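# Push the loaded heat sealer drawer fully closed

## Task

Close the heat sealer's loaded drawer all the way so that, at the end, its light shows blue, the seal sheet is still centred and aligned square on the plate, and the sealing frame is still sitting on the sheet. All of this must hold with no help from the robot, and the gripper must release and withdraw afterwards.

## Robot and tools

Robot and scene: one arm with six joints and a two-finger gripper, seen through a single wrist camera, cam_wrist (896x504 pixels, pinhole with radial distortion, fx=fy=380.245, cx=446.788, cy=250.829, vertical field about 67 degrees). Scene frame: origin on the table top under the arm base, +z up, +y to the left when facing along +x. The base may sit slightly tilted relative to the table.

Sealer behaviour: once the drawer is fully in and stays in, the machine locks it and runs a sealing cycle on its own. Light colours: green = ready, amber = locked and cycling, blue = sealed, red = drawer short of fully in or cycle failed. To retry, draw the drawer out until the light turns green, then push it home again. The sealer is free-standing; it must finish less than a finger's width from its start position, upright, with almost no rotation. So push the drawer front, not the housing, and keep contact gentle. Occasional outside tugs or nudges may occur. Anything knocked or placed off the table ends the attempt. Before ending, open the fingers and back the arm away so nothing depends on the robot.

Joint order, everywhere (rows, results, refusals): waist, shoulder, elbow, wrist pitch, wrist yaw, wrist roll; then the gripper. Shoulder, elbow and wrist roll have their signs flipped compared with the URDF. Stated ranges use URDF signs: waist -2.618 to 3.054, shoulder 0.000 to 3.142, elbow 0.000 to 3.142, wrist pitch -1.571 to 1.571, wrist yaw -1.571 to 1.571, wrist roll -2.094 to 2.094. In your own numbers the shoulder and elbow therefore run from -3.142 to 0 and wrist roll is mirrored. Real joint ends may differ by up to 0.036 rad either way.

execute_actions(actions): a list of actions run one after another; an empty list just returns state and images. Each action is a table of up to 15 rows, one row per 1/30 s step; if fewer rows are given, the last row repeats to fill 15 steps (0.5 s per action). A row is 7 numbers in [-1, 1]: six joint values then the opening. The joint values are offsets, not poses, measured from the angles the joints had when that action began (not from the previous row); for the first action of a call, that means the angles in the latest reported state. Scale: 1.0 equals 1.202 rad waist, 1.258 shoulder, 1.238 elbow, 2.073 wrist pitch, 2.022 wrist yaw and wrist roll. The opening is absolute: +1 fully open (0.094 m pad gap), -1 closed. An action that asks a joint to go more than 0.036 rad beyond its range is refused; if the first action is refused or any action is malformed, the entire call is rejected and nothing moves. Requests past a joint's true end are clipped there, reported as "joint sent to its limit" (absence of that line does not prove there is more room).

move(target, speed, blocking): target is one 7-number row of offsets plus opening, measured from the Joint positions in the latest result that lists them. All joints travel so they finish together, so the gripper path curves. speed (0.01 to 2 rad/s, default 0.5) caps the joint with the longest way to go; duration is clamped to 0.5 to 10 s. Nothing stops for obstacles; faster contact and targets set deeper past contact both mean harder pushes. The result adds a move line: ending (done, off_target, moving, held, fault), limits=held or limits=none, and the joint furthest from target. With blocking=false you get a reply after 0.5 s; until a result shows the move ended, other motion commands are refused, so use wait or stop.

wait(seconds): 0 to 10 s, arm keeps its last command; returns early when a running move ends. stop(): brakes a running move; needs stopping distance. zoom_image(camera, region): camera "cam_wrist", region [x0, y0, x1, y1] in pixels from the top-left, at most 504x504. finished_scene(scene): ends the given scene (integer) irreversibly and reports success.

Reading results: Joint positions and Joint velocities list joints in rad and rad/s, then finger gap in m and m/s. Joint targets shows what the joints are currently driven toward, which may shift on its own. grip_measured is the opening on the command scale; readings may carry a constant error of about 1 mm. "joint command not followed" means the clearance check altered or blocked targets (mount blocks and posts count as arm). FAULT and OVER-TEMPERATURE FAULT lines mean stops; MOTOR HOT warns from 75 °C, 90 °C stops the arm for 10 s, 100 °C makes it go limp and fall.

Motion limits: per step, each target stays within 0.202 (waist), 0.258 (shoulder), 0.238 (elbow), 0.573 (wrist pitch), 0.522 (yaw and roll) rad of the measured angle, and targets are scaled back if they would carry the gripper over 70 mm from where it is. Large changes may need several actions; finish leftovers in the next action. Zero offsets can let the arm sag; to hold, send offsets back to the desired angles in the first call of a reply and zeros afterwards, increasing the aim while a joint still falls short.

Gripping: to hold, command an opening about 0.03 below grip_measured (less for a lighter hold). Pads give roughly 50 to 62 N each, less on thin parts, with a brief spike at first touch. Avoid drops, slams, fast impacts and hard shoves, and don't press the sealer out of place.

Each tool is called after ">>>" as a command line: name --argument value for each argument, lists and objects as JSON in quotes; but a table of rows of numbers goes row by row, as --pt "numbers of a row", without its own name.

## Session

>>> execute_actions --actions '[]'

Scene clock: 0.00 s.
grip_measured=+1.000
Joint names: [waist, shoulder, elbow, wrist pitch, wrist yaw, wrist roll]
Joint positions: [ 1.291 -1.938 -0.875 -0.291  0.557  1.059  0.094]
Joint velocities: [-0.002 -0.007  0.022 -0.037 -0.022 -0.007  0.   ]
Joint targets: [1.302 -1.934 -0.880 -0.294 0.547 1.058]

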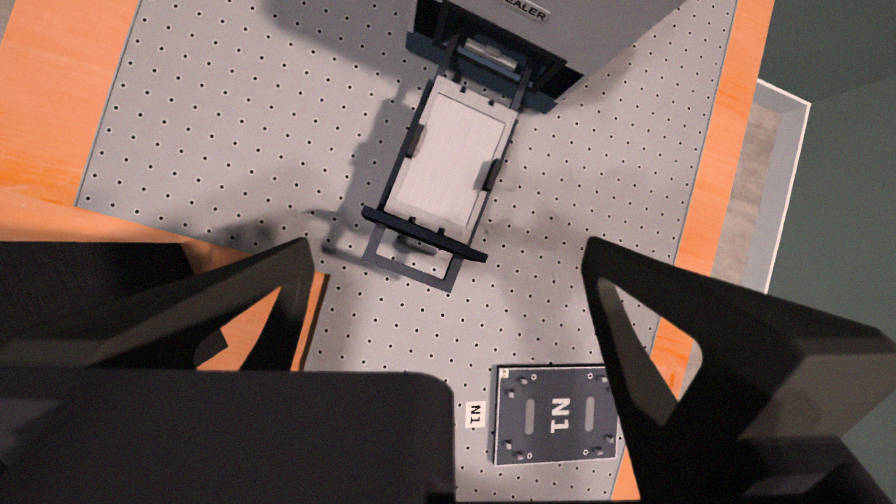

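>>> zoom_image --camera "cam_wrist" --region '[300, 0, 700, 320]'

>>> zoom_image --camera "cam_wrist" --region '[0, 0, 450, 400]'

Region (300, 0, 700, 320) of cam_wrist's 896x504 image, scaled by 1.260, with more detail than that image has; it fills the top 403 rows of this view, and the rest is white.

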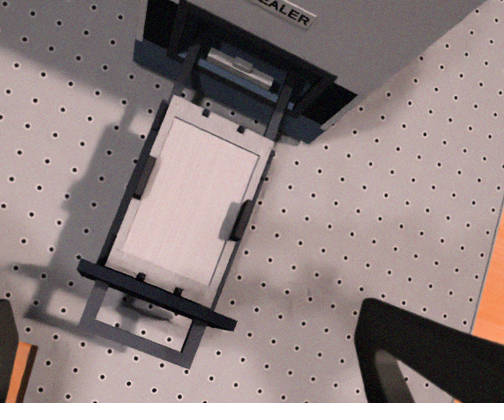

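Region (0, 0, 450, 400) of cam_wrist's 896x504 image, scaled by 1.120, with more detail than that image has.

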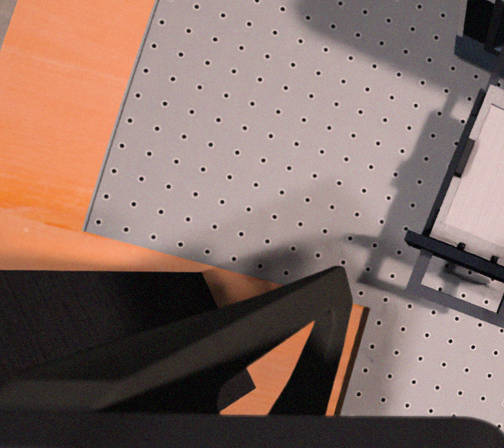

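>>> move --target '[-0.157, 0.003, -0.004, -0.001, -0.005, 0, 1]' --speed 0.5

Scene clock: 37.23 s.
grip_measured=+1.000
Joint names: [waist, shoulder, elbow, wrist pitch, wrist yaw, wrist roll]
Joint positions: [ 1.094 -1.938 -0.875 -0.291  0.557  1.059  0.094]
Joint velocities: [ 0.002 -0.007  0.012 -0.007 -0.007 -0.007  0.   ]
Joint targets: [1.102 -1.934 -0.880 -0.293 0.547 1.059]
move: done; limits=none; farthest joint: the wrist yaw, 0.010 radians from its target (0.010 radians at the start)

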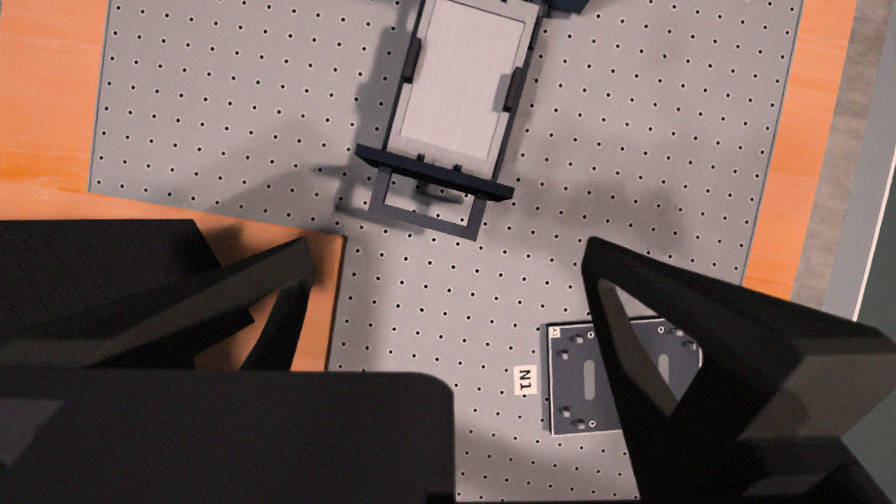

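>>> zoom_image --camera "cam_wrist" --region '[80, 20, 380, 260]'

>>> zoom_image --camera "cam_wrist" --region '[520, 20, 820, 260]'

>>> zoom_image --camera "cam_wrist" --region '[320, 120, 620, 380]'

Region (80, 20, 380, 260) of cam_wrist's 896x504 image, scaled by 1.680, with more detail than that image has; it fills the top 403 rows of this view, and the rest is white.

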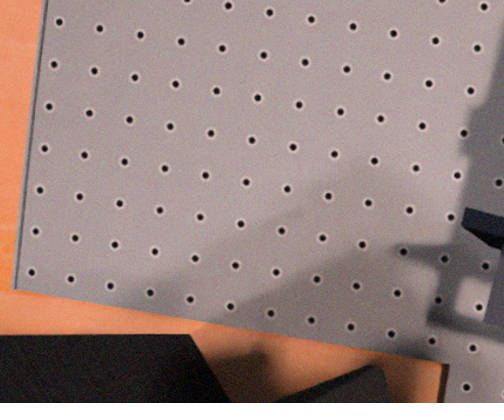

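Region (520, 20, 820, 260) of cam_wrist's 896x504 image, scaled by 1.680, with more detail than that image has; it fills the top 403 rows of this view, and the rest is white.

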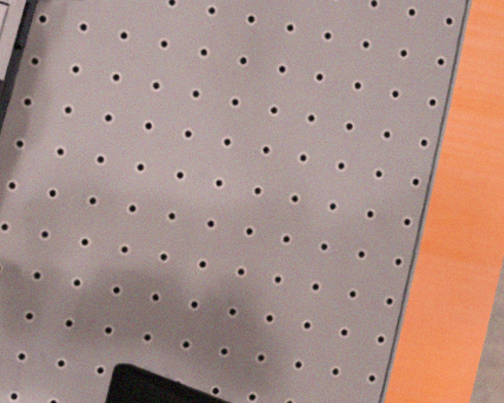

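Region (320, 120, 620, 380) of cam_wrist's 896x504 image, scaled by 1.680, with more detail than that image has; it fills the top 437 rows of this view, and the rest is white.

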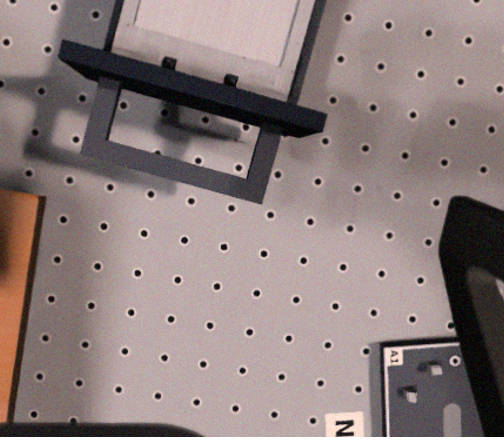

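>>> move --target '[-0.432, 0.035, 0.19, 0.17, -0.253, 0.198, 1]' --speed 0.6

Scene clock: 127.40 s.
grip_measured=+1.000
Joint names: [waist, shoulder, elbow, wrist pitch, wrist yaw, wrist roll]
Joint positions: [ 0.571 -1.915 -0.657  0.054  0.07   1.452  0.094]
Joint velocities: [ 0.002  0.002  0.012  0.022 -0.081  0.095  0.   ]
Joint targets: [0.575 -1.894 -0.640 0.062 0.045 1.459]
move: off_target; limits=none; farthest joint: the wrist yaw, 0.024 radians from its target (0.511 radians at the start)

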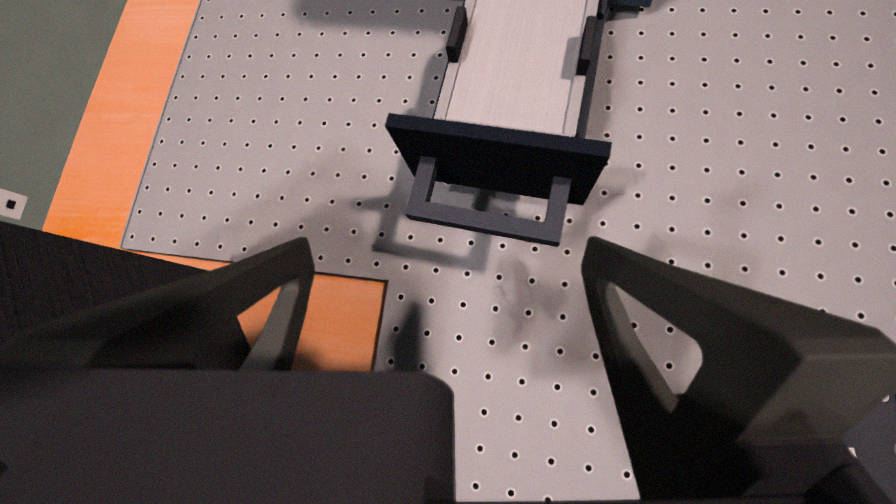

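>>> execute_actions --actions '[]'

>>> zoom_image --camera "cam_wrist" --region '[110, 40, 410, 300]'

>>> zoom_image --camera "cam_wrist" --region '[360, 200, 660, 500]'

>>> zoom_image --camera "cam_wrist" --region '[560, 20, 860, 320]'

>>> zoom_image --camera "cam_wrist" --region '[370, 0, 670, 260]'

Scene clock: 130.90 s.
grip_measured=+1.000
Joint names: [waist, shoulder, elbow, wrist pitch, wrist yaw, wrist roll]
Joint positions: [ 0.571 -1.915 -0.657  0.054  0.069  1.452  0.094]
Joint velocities: [-0.012  0.002  0.012 -0.022 -0.037 -0.081  0.   ]
Joint targets: [0.575 -1.894 -0.640 0.061 0.045 1.459]

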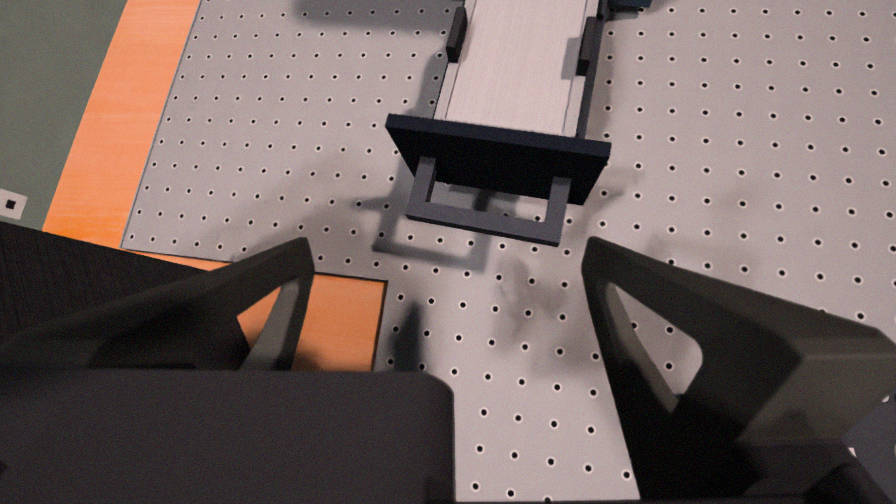

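Region (110, 40, 410, 300) of cam_wrist's 896x504 image, scaled by 1.680, with more detail than that image has; it fills the top 437 rows of this view, and the rest is white.

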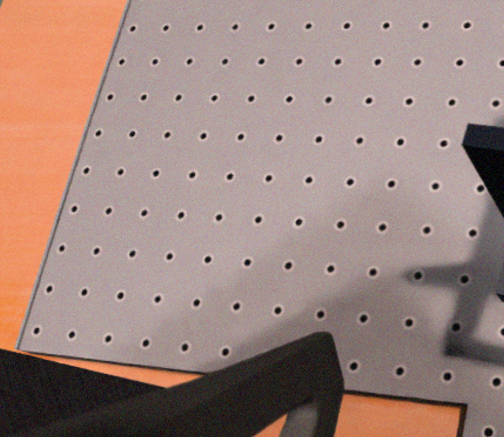

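Region (360, 200, 660, 500) of cam_wrist's 896x504 image, scaled by 1.680, with more detail than that image has.

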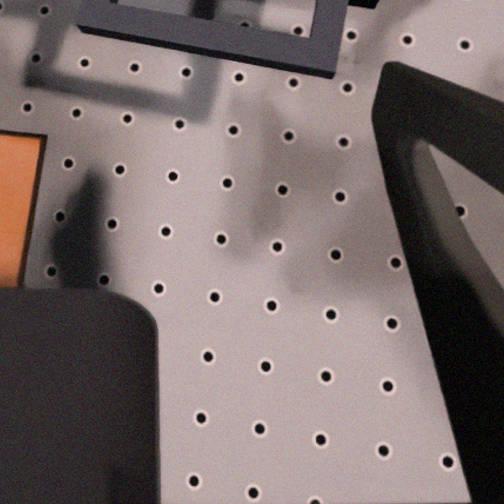

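Region (560, 20, 860, 320) of cam_wrist's 896x504 image, scaled by 1.680, with more detail than that image has.

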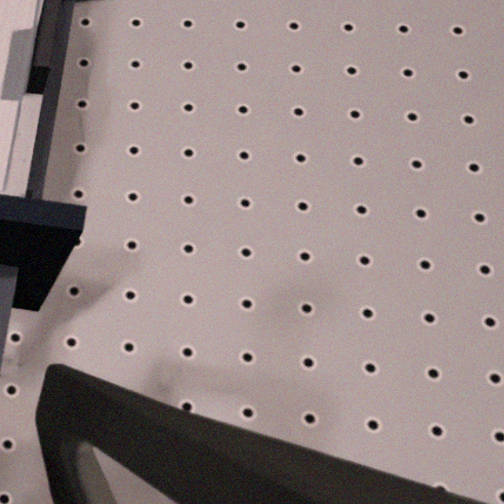

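Region (370, 0, 670, 260) of cam_wrist's 896x504 image, scaled by 1.680, with more detail than that image has; it fills the top 437 rows of this view, and the rest is white.

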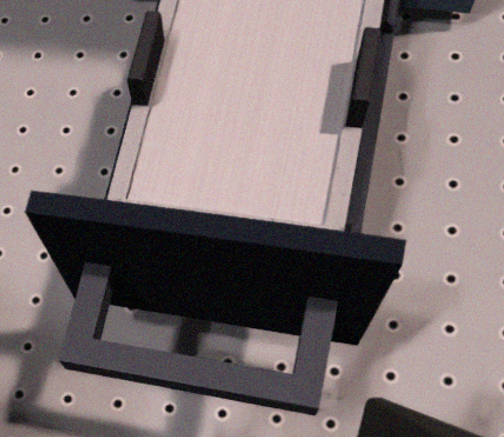

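>>> move --target '[-0.207, -0.194, 0.16, 0.34, -0.189, 0.088, -1]' --speed 0.6

Scene clock: 216.63 s.
grip_measured=-0.992
Joint names: [waist, shoulder, elbow, wrist pitch, wrist yaw, wrist roll]
Joint positions: [ 0.324 -2.141 -0.478  0.752 -0.288  1.624  0.   ]
Joint velocities: [-0.002  0.002 -0.002  0.022 -0.037  0.11  -0.001]
Joint targets: [0.322 -2.159 -0.459 0.759 -0.313 1.630]
move: off_target; limits=none; farthest joint: the wrist yaw, 0.025 radians from its target (0.382 radians at the start)

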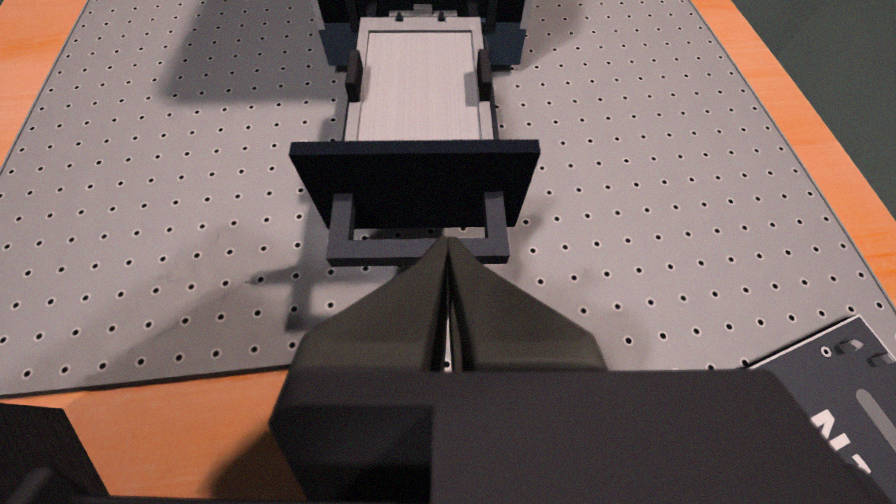

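>>> move --target '[0.04, -0.2325, -0.137, 0.0545, 0.018, -0.022, -1]' --speed 0.35

Scene clock: 251.77 s.
grip_measured=-0.992
Joint names: [waist, shoulder, elbow, wrist pitch, wrist yaw, wrist roll]
Joint positions: [ 0.353 -2.415 -0.632  0.858 -0.248  1.586  0.   ]
Joint velocities: [ 0.002 -0.007  0.002 -0.007 -0.022 -0.007 -0.001]
Joint targets: [0.373 -2.433 -0.648 0.865 -0.252 1.580]
move: done; limits=none; farthest joint: the waist, 0.019 radians from its target (0.048 radians at the start)

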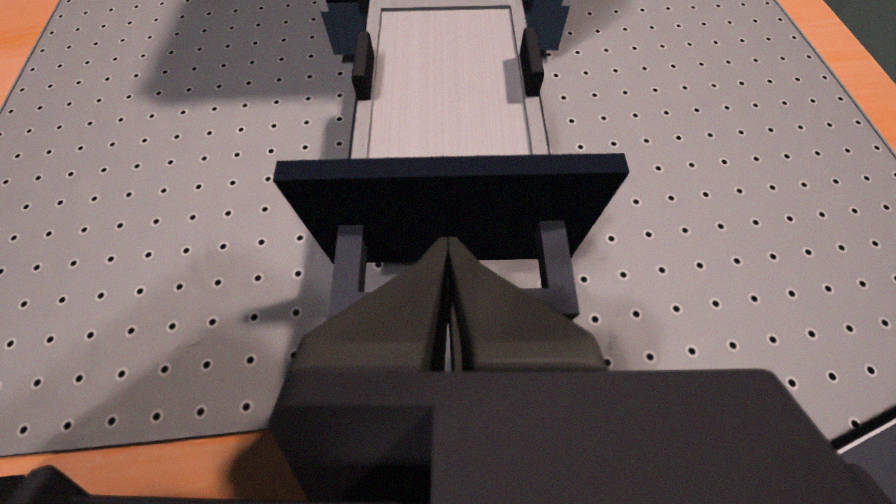

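>>> move --target '[0.1356, -0.1363, -0.1386, 0.0151, 0.038, -0.056, -1]' --speed 0.1

Scene clock: 260.63 s.
grip_measured=-0.992
Joint names: [waist, shoulder, elbow, wrist pitch, wrist yaw, wrist roll]
Joint positions: [ 0.49  -2.566 -0.786  0.882 -0.154  1.479  0.   ]
Joint velocities: [-0.002 -0.002  0.012  0.007  0.022 -0.007  0.   ]
Joint targets: [0.516 -2.587 -0.804 0.889 -0.171 1.472]
move: off_target; limits=none; farthest joint: the waist, 0.026 radians from its target (0.163 radians at the start)

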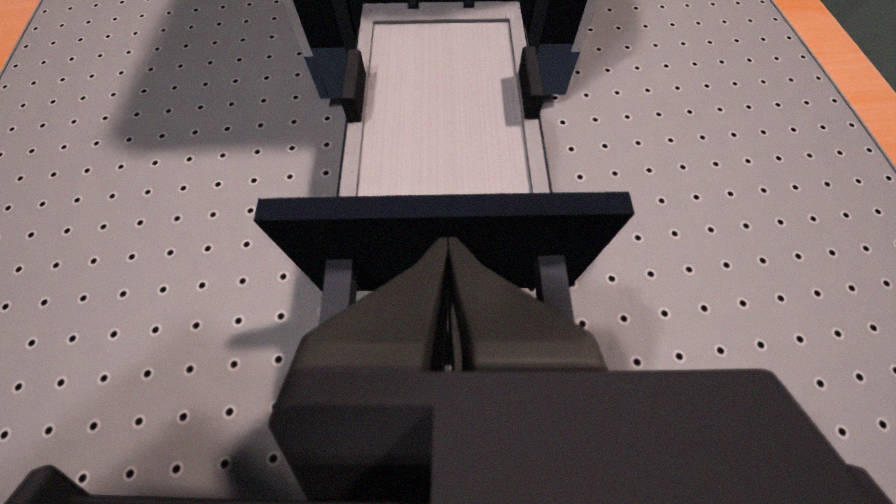

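>>> move --target '[0.1263, -0.1395, -0.18, -0.0275, 0.024, -0.05, -1]' --speed 0.16

Scene clock: 273.40 s.
grip_measured=-0.992
Joint names: [waist, shoulder, elbow, wrist pitch, wrist yaw, wrist roll]
Joint positions: [ 0.617 -2.72  -0.992  0.844 -0.088  1.384  0.   ]
Joint velocities: [-0.012  0.022 -0.007  0.007 -0.007 -0.022 -0.002]
Joint targets: [0.642 -2.741 -1.009 0.825 -0.106 1.378]
move: off_target; limits=none; farthest joint: the waist, 0.025 radians from its target (0.151 radians at the start)

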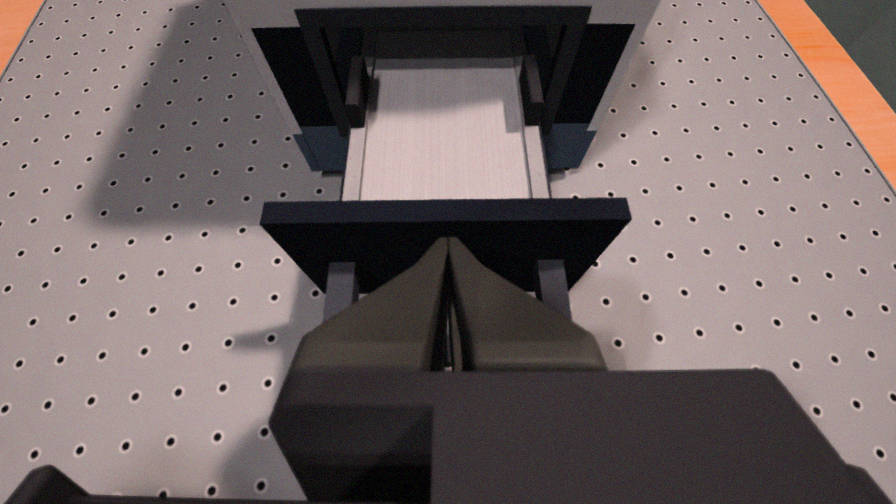

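>>> move --target '[0.095, -0.136, -0.2075, -0.0526, 0.025, -0.0395, -1]' --speed 0.18

Scene clock: 284.30 s.
grip_measured=-0.992
Joint names: [waist, shoulder, elbow, wrist pitch, wrist yaw, wrist roll]
Joint positions: [ 0.703 -2.87  -1.231  0.749 -0.023  1.31   0.   ]
Joint velocities: [ 0.007  0.002  0.017 -0.037  0.051  0.051 -0.001]
Joint targets: [0.731 -2.891 -1.249 0.735 -0.038 1.304]
move: off_target; limits=none; farthest joint: the waist, 0.028 radians from its target (0.115 radians at the start)

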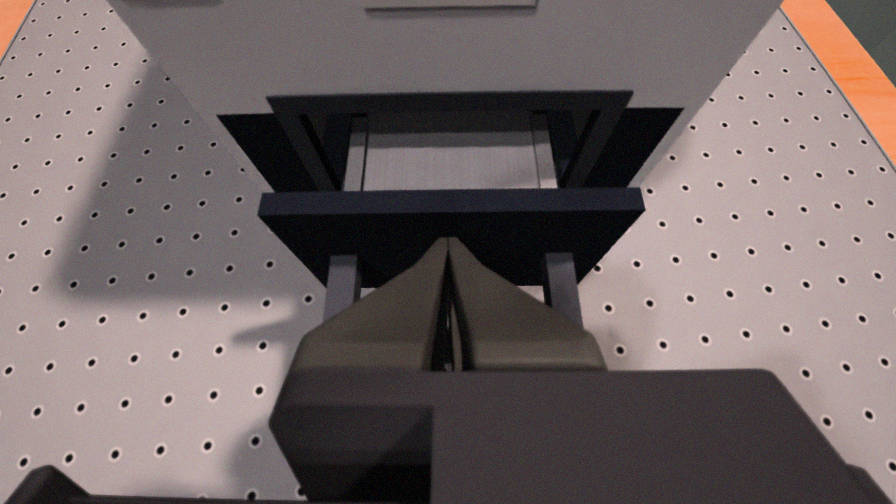

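>>> move --target '[0.051, -0.0625, -0.0945, -0.024, 0.0015, -0.0143, -1]' --speed 0.12

Scene clock: 294.97 s.
grip_measured=-0.992
Joint names: [waist, shoulder, elbow, wrist pitch, wrist yaw, wrist roll]
Joint positions: [ 0.735 -2.928 -1.329  0.716  0.     1.286  0.   ]
Joint velocities: [ 0.002 -0.002 -0.017  0.007  0.007  0.007  0.   ]
Joint targets: [0.765 -2.948 -1.348 0.699 -0.020 1.281]
move: off_target; limits=none; farthest joint: the waist, 0.029 radians from its target (0.061 radians at the start)

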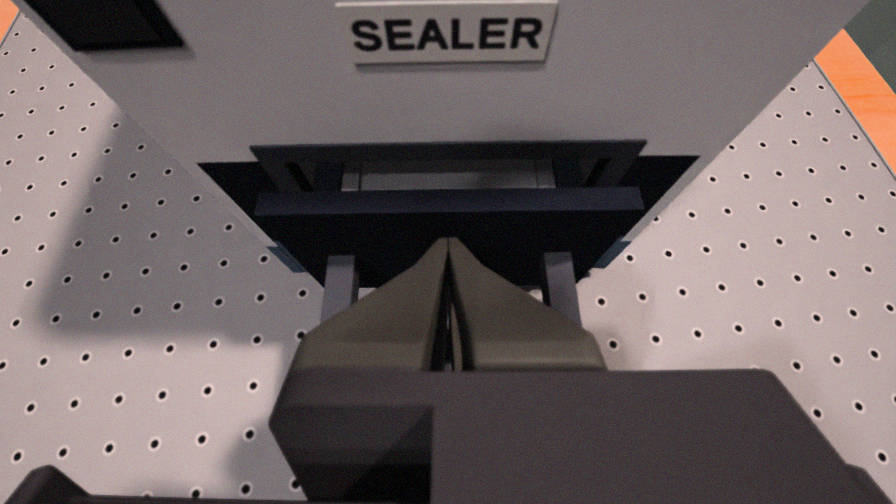

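>>> move --target '[0.0375, -0.039, -0.059, -0.0185, -0.007, -0.008, -1]' --speed 0.08

Scene clock: 299.17 s.
grip_measured=-0.992
Joint names: [waist, shoulder, elbow, wrist pitch, wrist yaw, wrist roll]
Joint positions: [ 0.75  -2.957 -1.382  0.693  0.007  1.276  0.   ]
Joint velocities: [ 0.002 -0.017 -0.017 -0.007 -0.022  0.051 -0.002]
Joint targets: [0.780 -2.977 -1.402 0.677 -0.014 1.270]
move: off_target; limits=none; farthest joint: the waist, 0.030 radians from its target (0.045 radians at the start)

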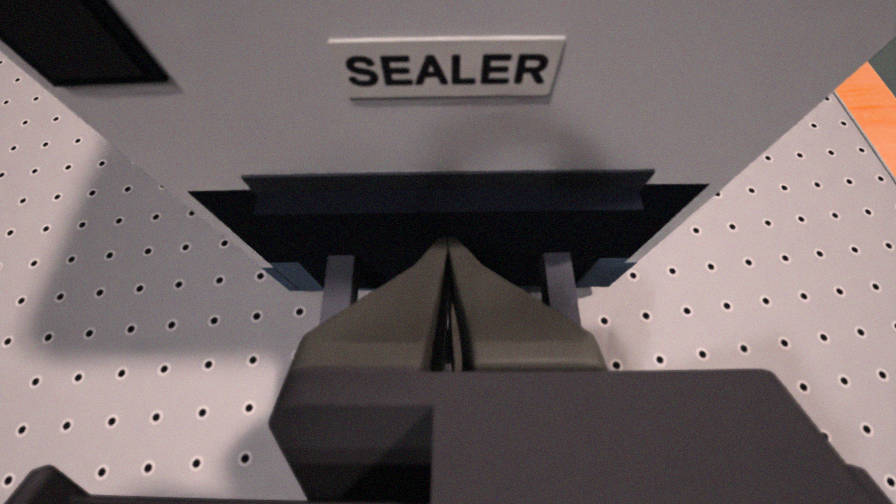

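>>> zoom_image --camera "cam_wrist" --region '[540, 150, 740, 310]'

Region (540, 150, 740, 310) of cam_wrist's 896x504 image, scaled by 2.520, with more detail than that image has; it fills the top 403 rows of this view, and the rest is white.

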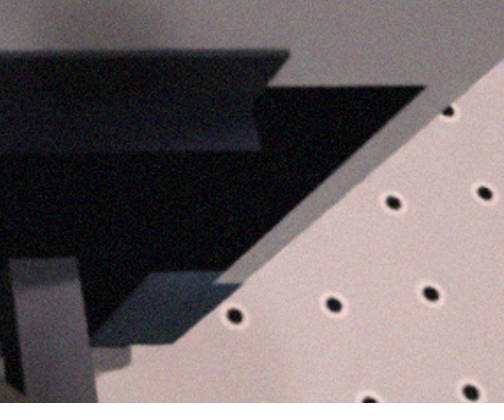

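>>> move --target '[0.031, -0.0265, -0.036, -0.0125, -0.0105, -0.005, -1]' --speed 0.05

Scene clock: 303.63 s.
grip_measured=-0.992
Joint names: [waist, shoulder, elbow, wrist pitch, wrist yaw, wrist roll]
Joint positions: [ 0.753 -2.97  -1.404  0.682  0.011  1.272  0.   ]
Joint velocities: [ 0.007 -0.002 -0.002 -0.007 -0.007  0.022  0.   ]
Joint targets: [0.787 -2.991 -1.426 0.667 -0.014 1.266]
move: off_target; limits=none; farthest joint: the waist, 0.034 radians from its target (0.038 radians at the start)

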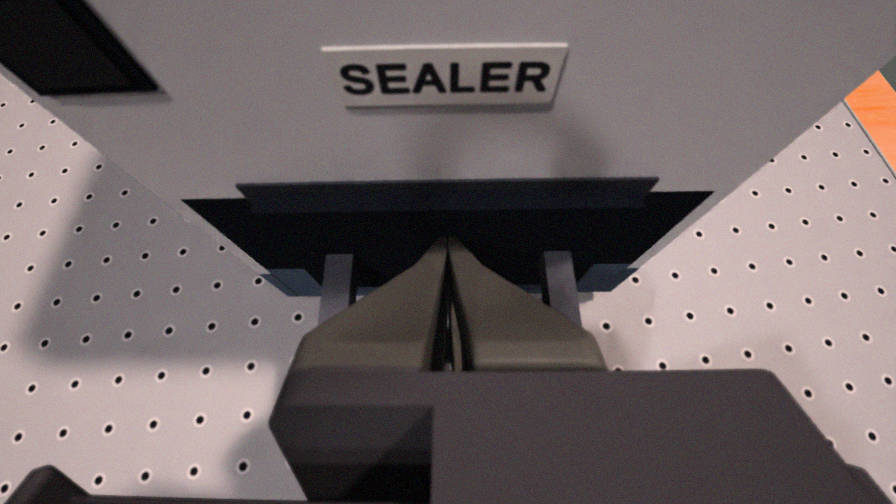

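>>> move --target '[0.037, -0.0215, -0.028, -0.009, -0.02, -0.003, -1]' --speed 0.06

>>> zoom_image --camera "cam_wrist" --region '[540, 150, 740, 310]'

Scene clock: 307.77 s.
grip_measured=-0.992
Joint names: [waist, shoulder, elbow, wrist pitch, wrist yaw, wrist roll]
Joint positions: [ 0.755 -2.97  -1.406  0.675  0.016  1.27   0.   ]
Joint velocities: [-0.022  0.012  0.012 -0.051  0.051 -0.007 -0.001]
Joint targets: [0.798 -2.997 -1.438 0.663 -0.029 1.265]
move: off_target; limits=none; farthest joint: the wrist yaw, 0.046 radians from its target (0.040 radians at the start)

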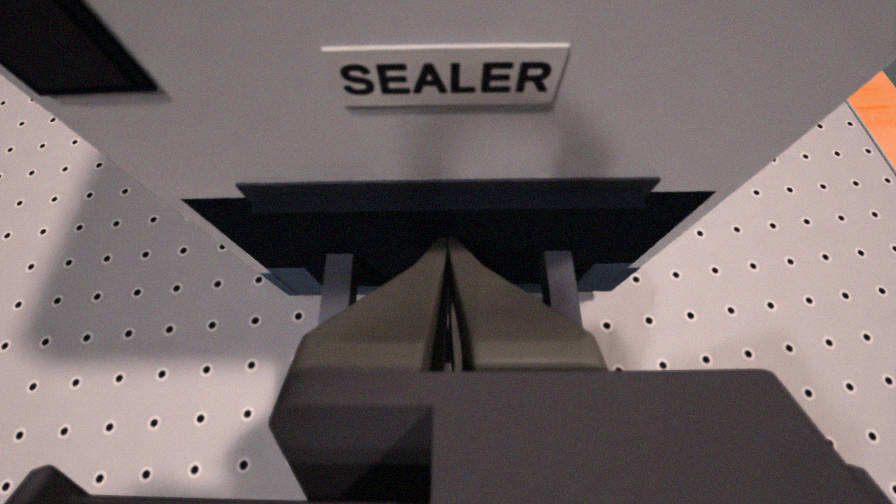

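Region (540, 150, 740, 310) of cam_wrist's 896x504 image, scaled by 2.520, with more detail than that image has; it fills the top 403 rows of this view, and the rest is white.

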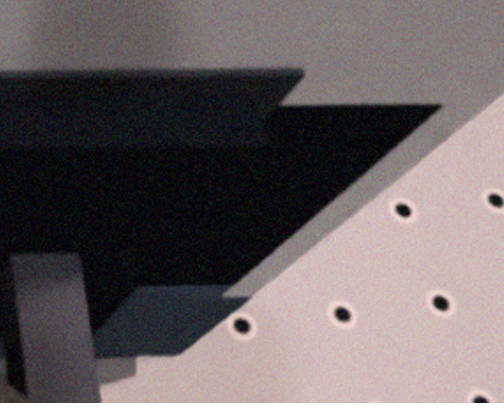

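>>> move --target '[-0.17, 0.319, 0.499, 0.099, -0.379, 0.104, -1]' --speed 0.6

Scene clock: 314.93 s.
grip_measured=-0.992
Joint names: [waist, shoulder, elbow, wrist pitch, wrist yaw, wrist roll]
Joint positions: [ 0.551 -2.585 -0.808  0.875 -0.727  1.475  0.   ]
Joint velocities: [ 0.002  0.007 -0.012 -0.037  0.007 -0.037  0.   ]
Joint targets: [0.551 -2.568 -0.788 0.881 -0.750 1.481]
move: off_target; limits=none; farthest joint: the wrist yaw, 0.023 radians from its target (0.766 radians at the start)

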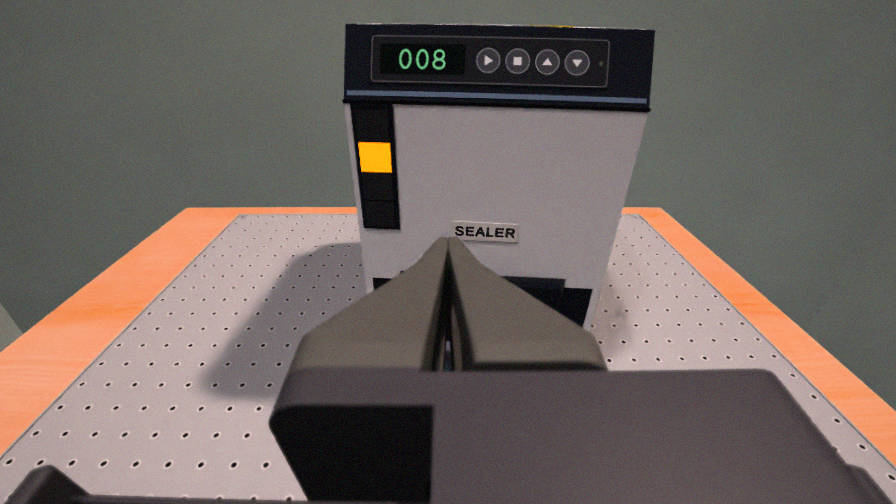

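Amber, counting down. Waiting for the cycle.

>>> wait --seconds 9

Scene clock: 325.93 s.
grip_measured=-0.992
Joint names: [waist, shoulder, elbow, wrist pitch, wrist yaw, wrist roll]
Joint positions: [ 0.551 -2.585 -0.808  0.875 -0.728  1.475  0.   ]
Joint velocities: [ 0.002 -0.002  0.002  0.081 -0.007 -0.037 -0.   ]
Joint targets: [0.551 -2.568 -0.788 0.881 -0.750 1.481]
wait: 9.00 s; at rest from the start

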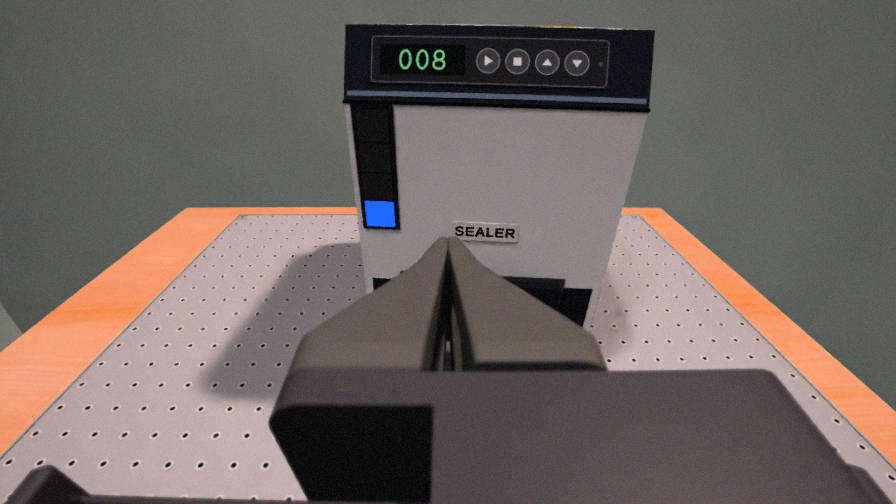

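>>> move --target '[-0.09, 0.15, 0.15, 0, -0.03, 0, -1]' --speed 0.5

Scene clock: 329.67 s.
grip_measured=-0.992
Joint names: [waist, shoulder, elbow, wrist pitch, wrist yaw, wrist roll]
Joint positions: [ 0.442 -2.41  -0.643  0.875 -0.765  1.475  0.   ]
Joint velocities: [-0.012 -0.007  0.012  0.007 -0.037 -0.037 -0.001]
Joint targets: [0.443 -2.397 -0.622 0.875 -0.788 1.475]
move: off_target; limits=none; farthest joint: the wrist yaw, 0.024 radians from its target (0.061 radians at the start)

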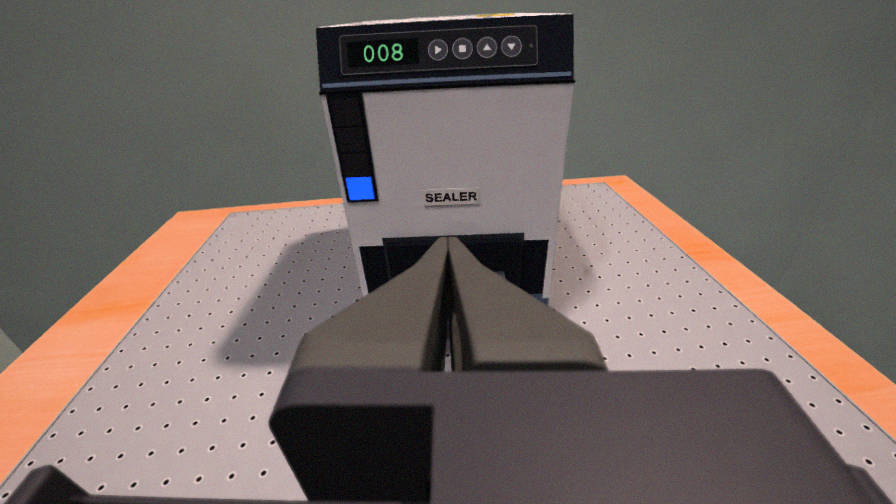

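>>> finished_scene --scene 1

The scene is finished: the task was done.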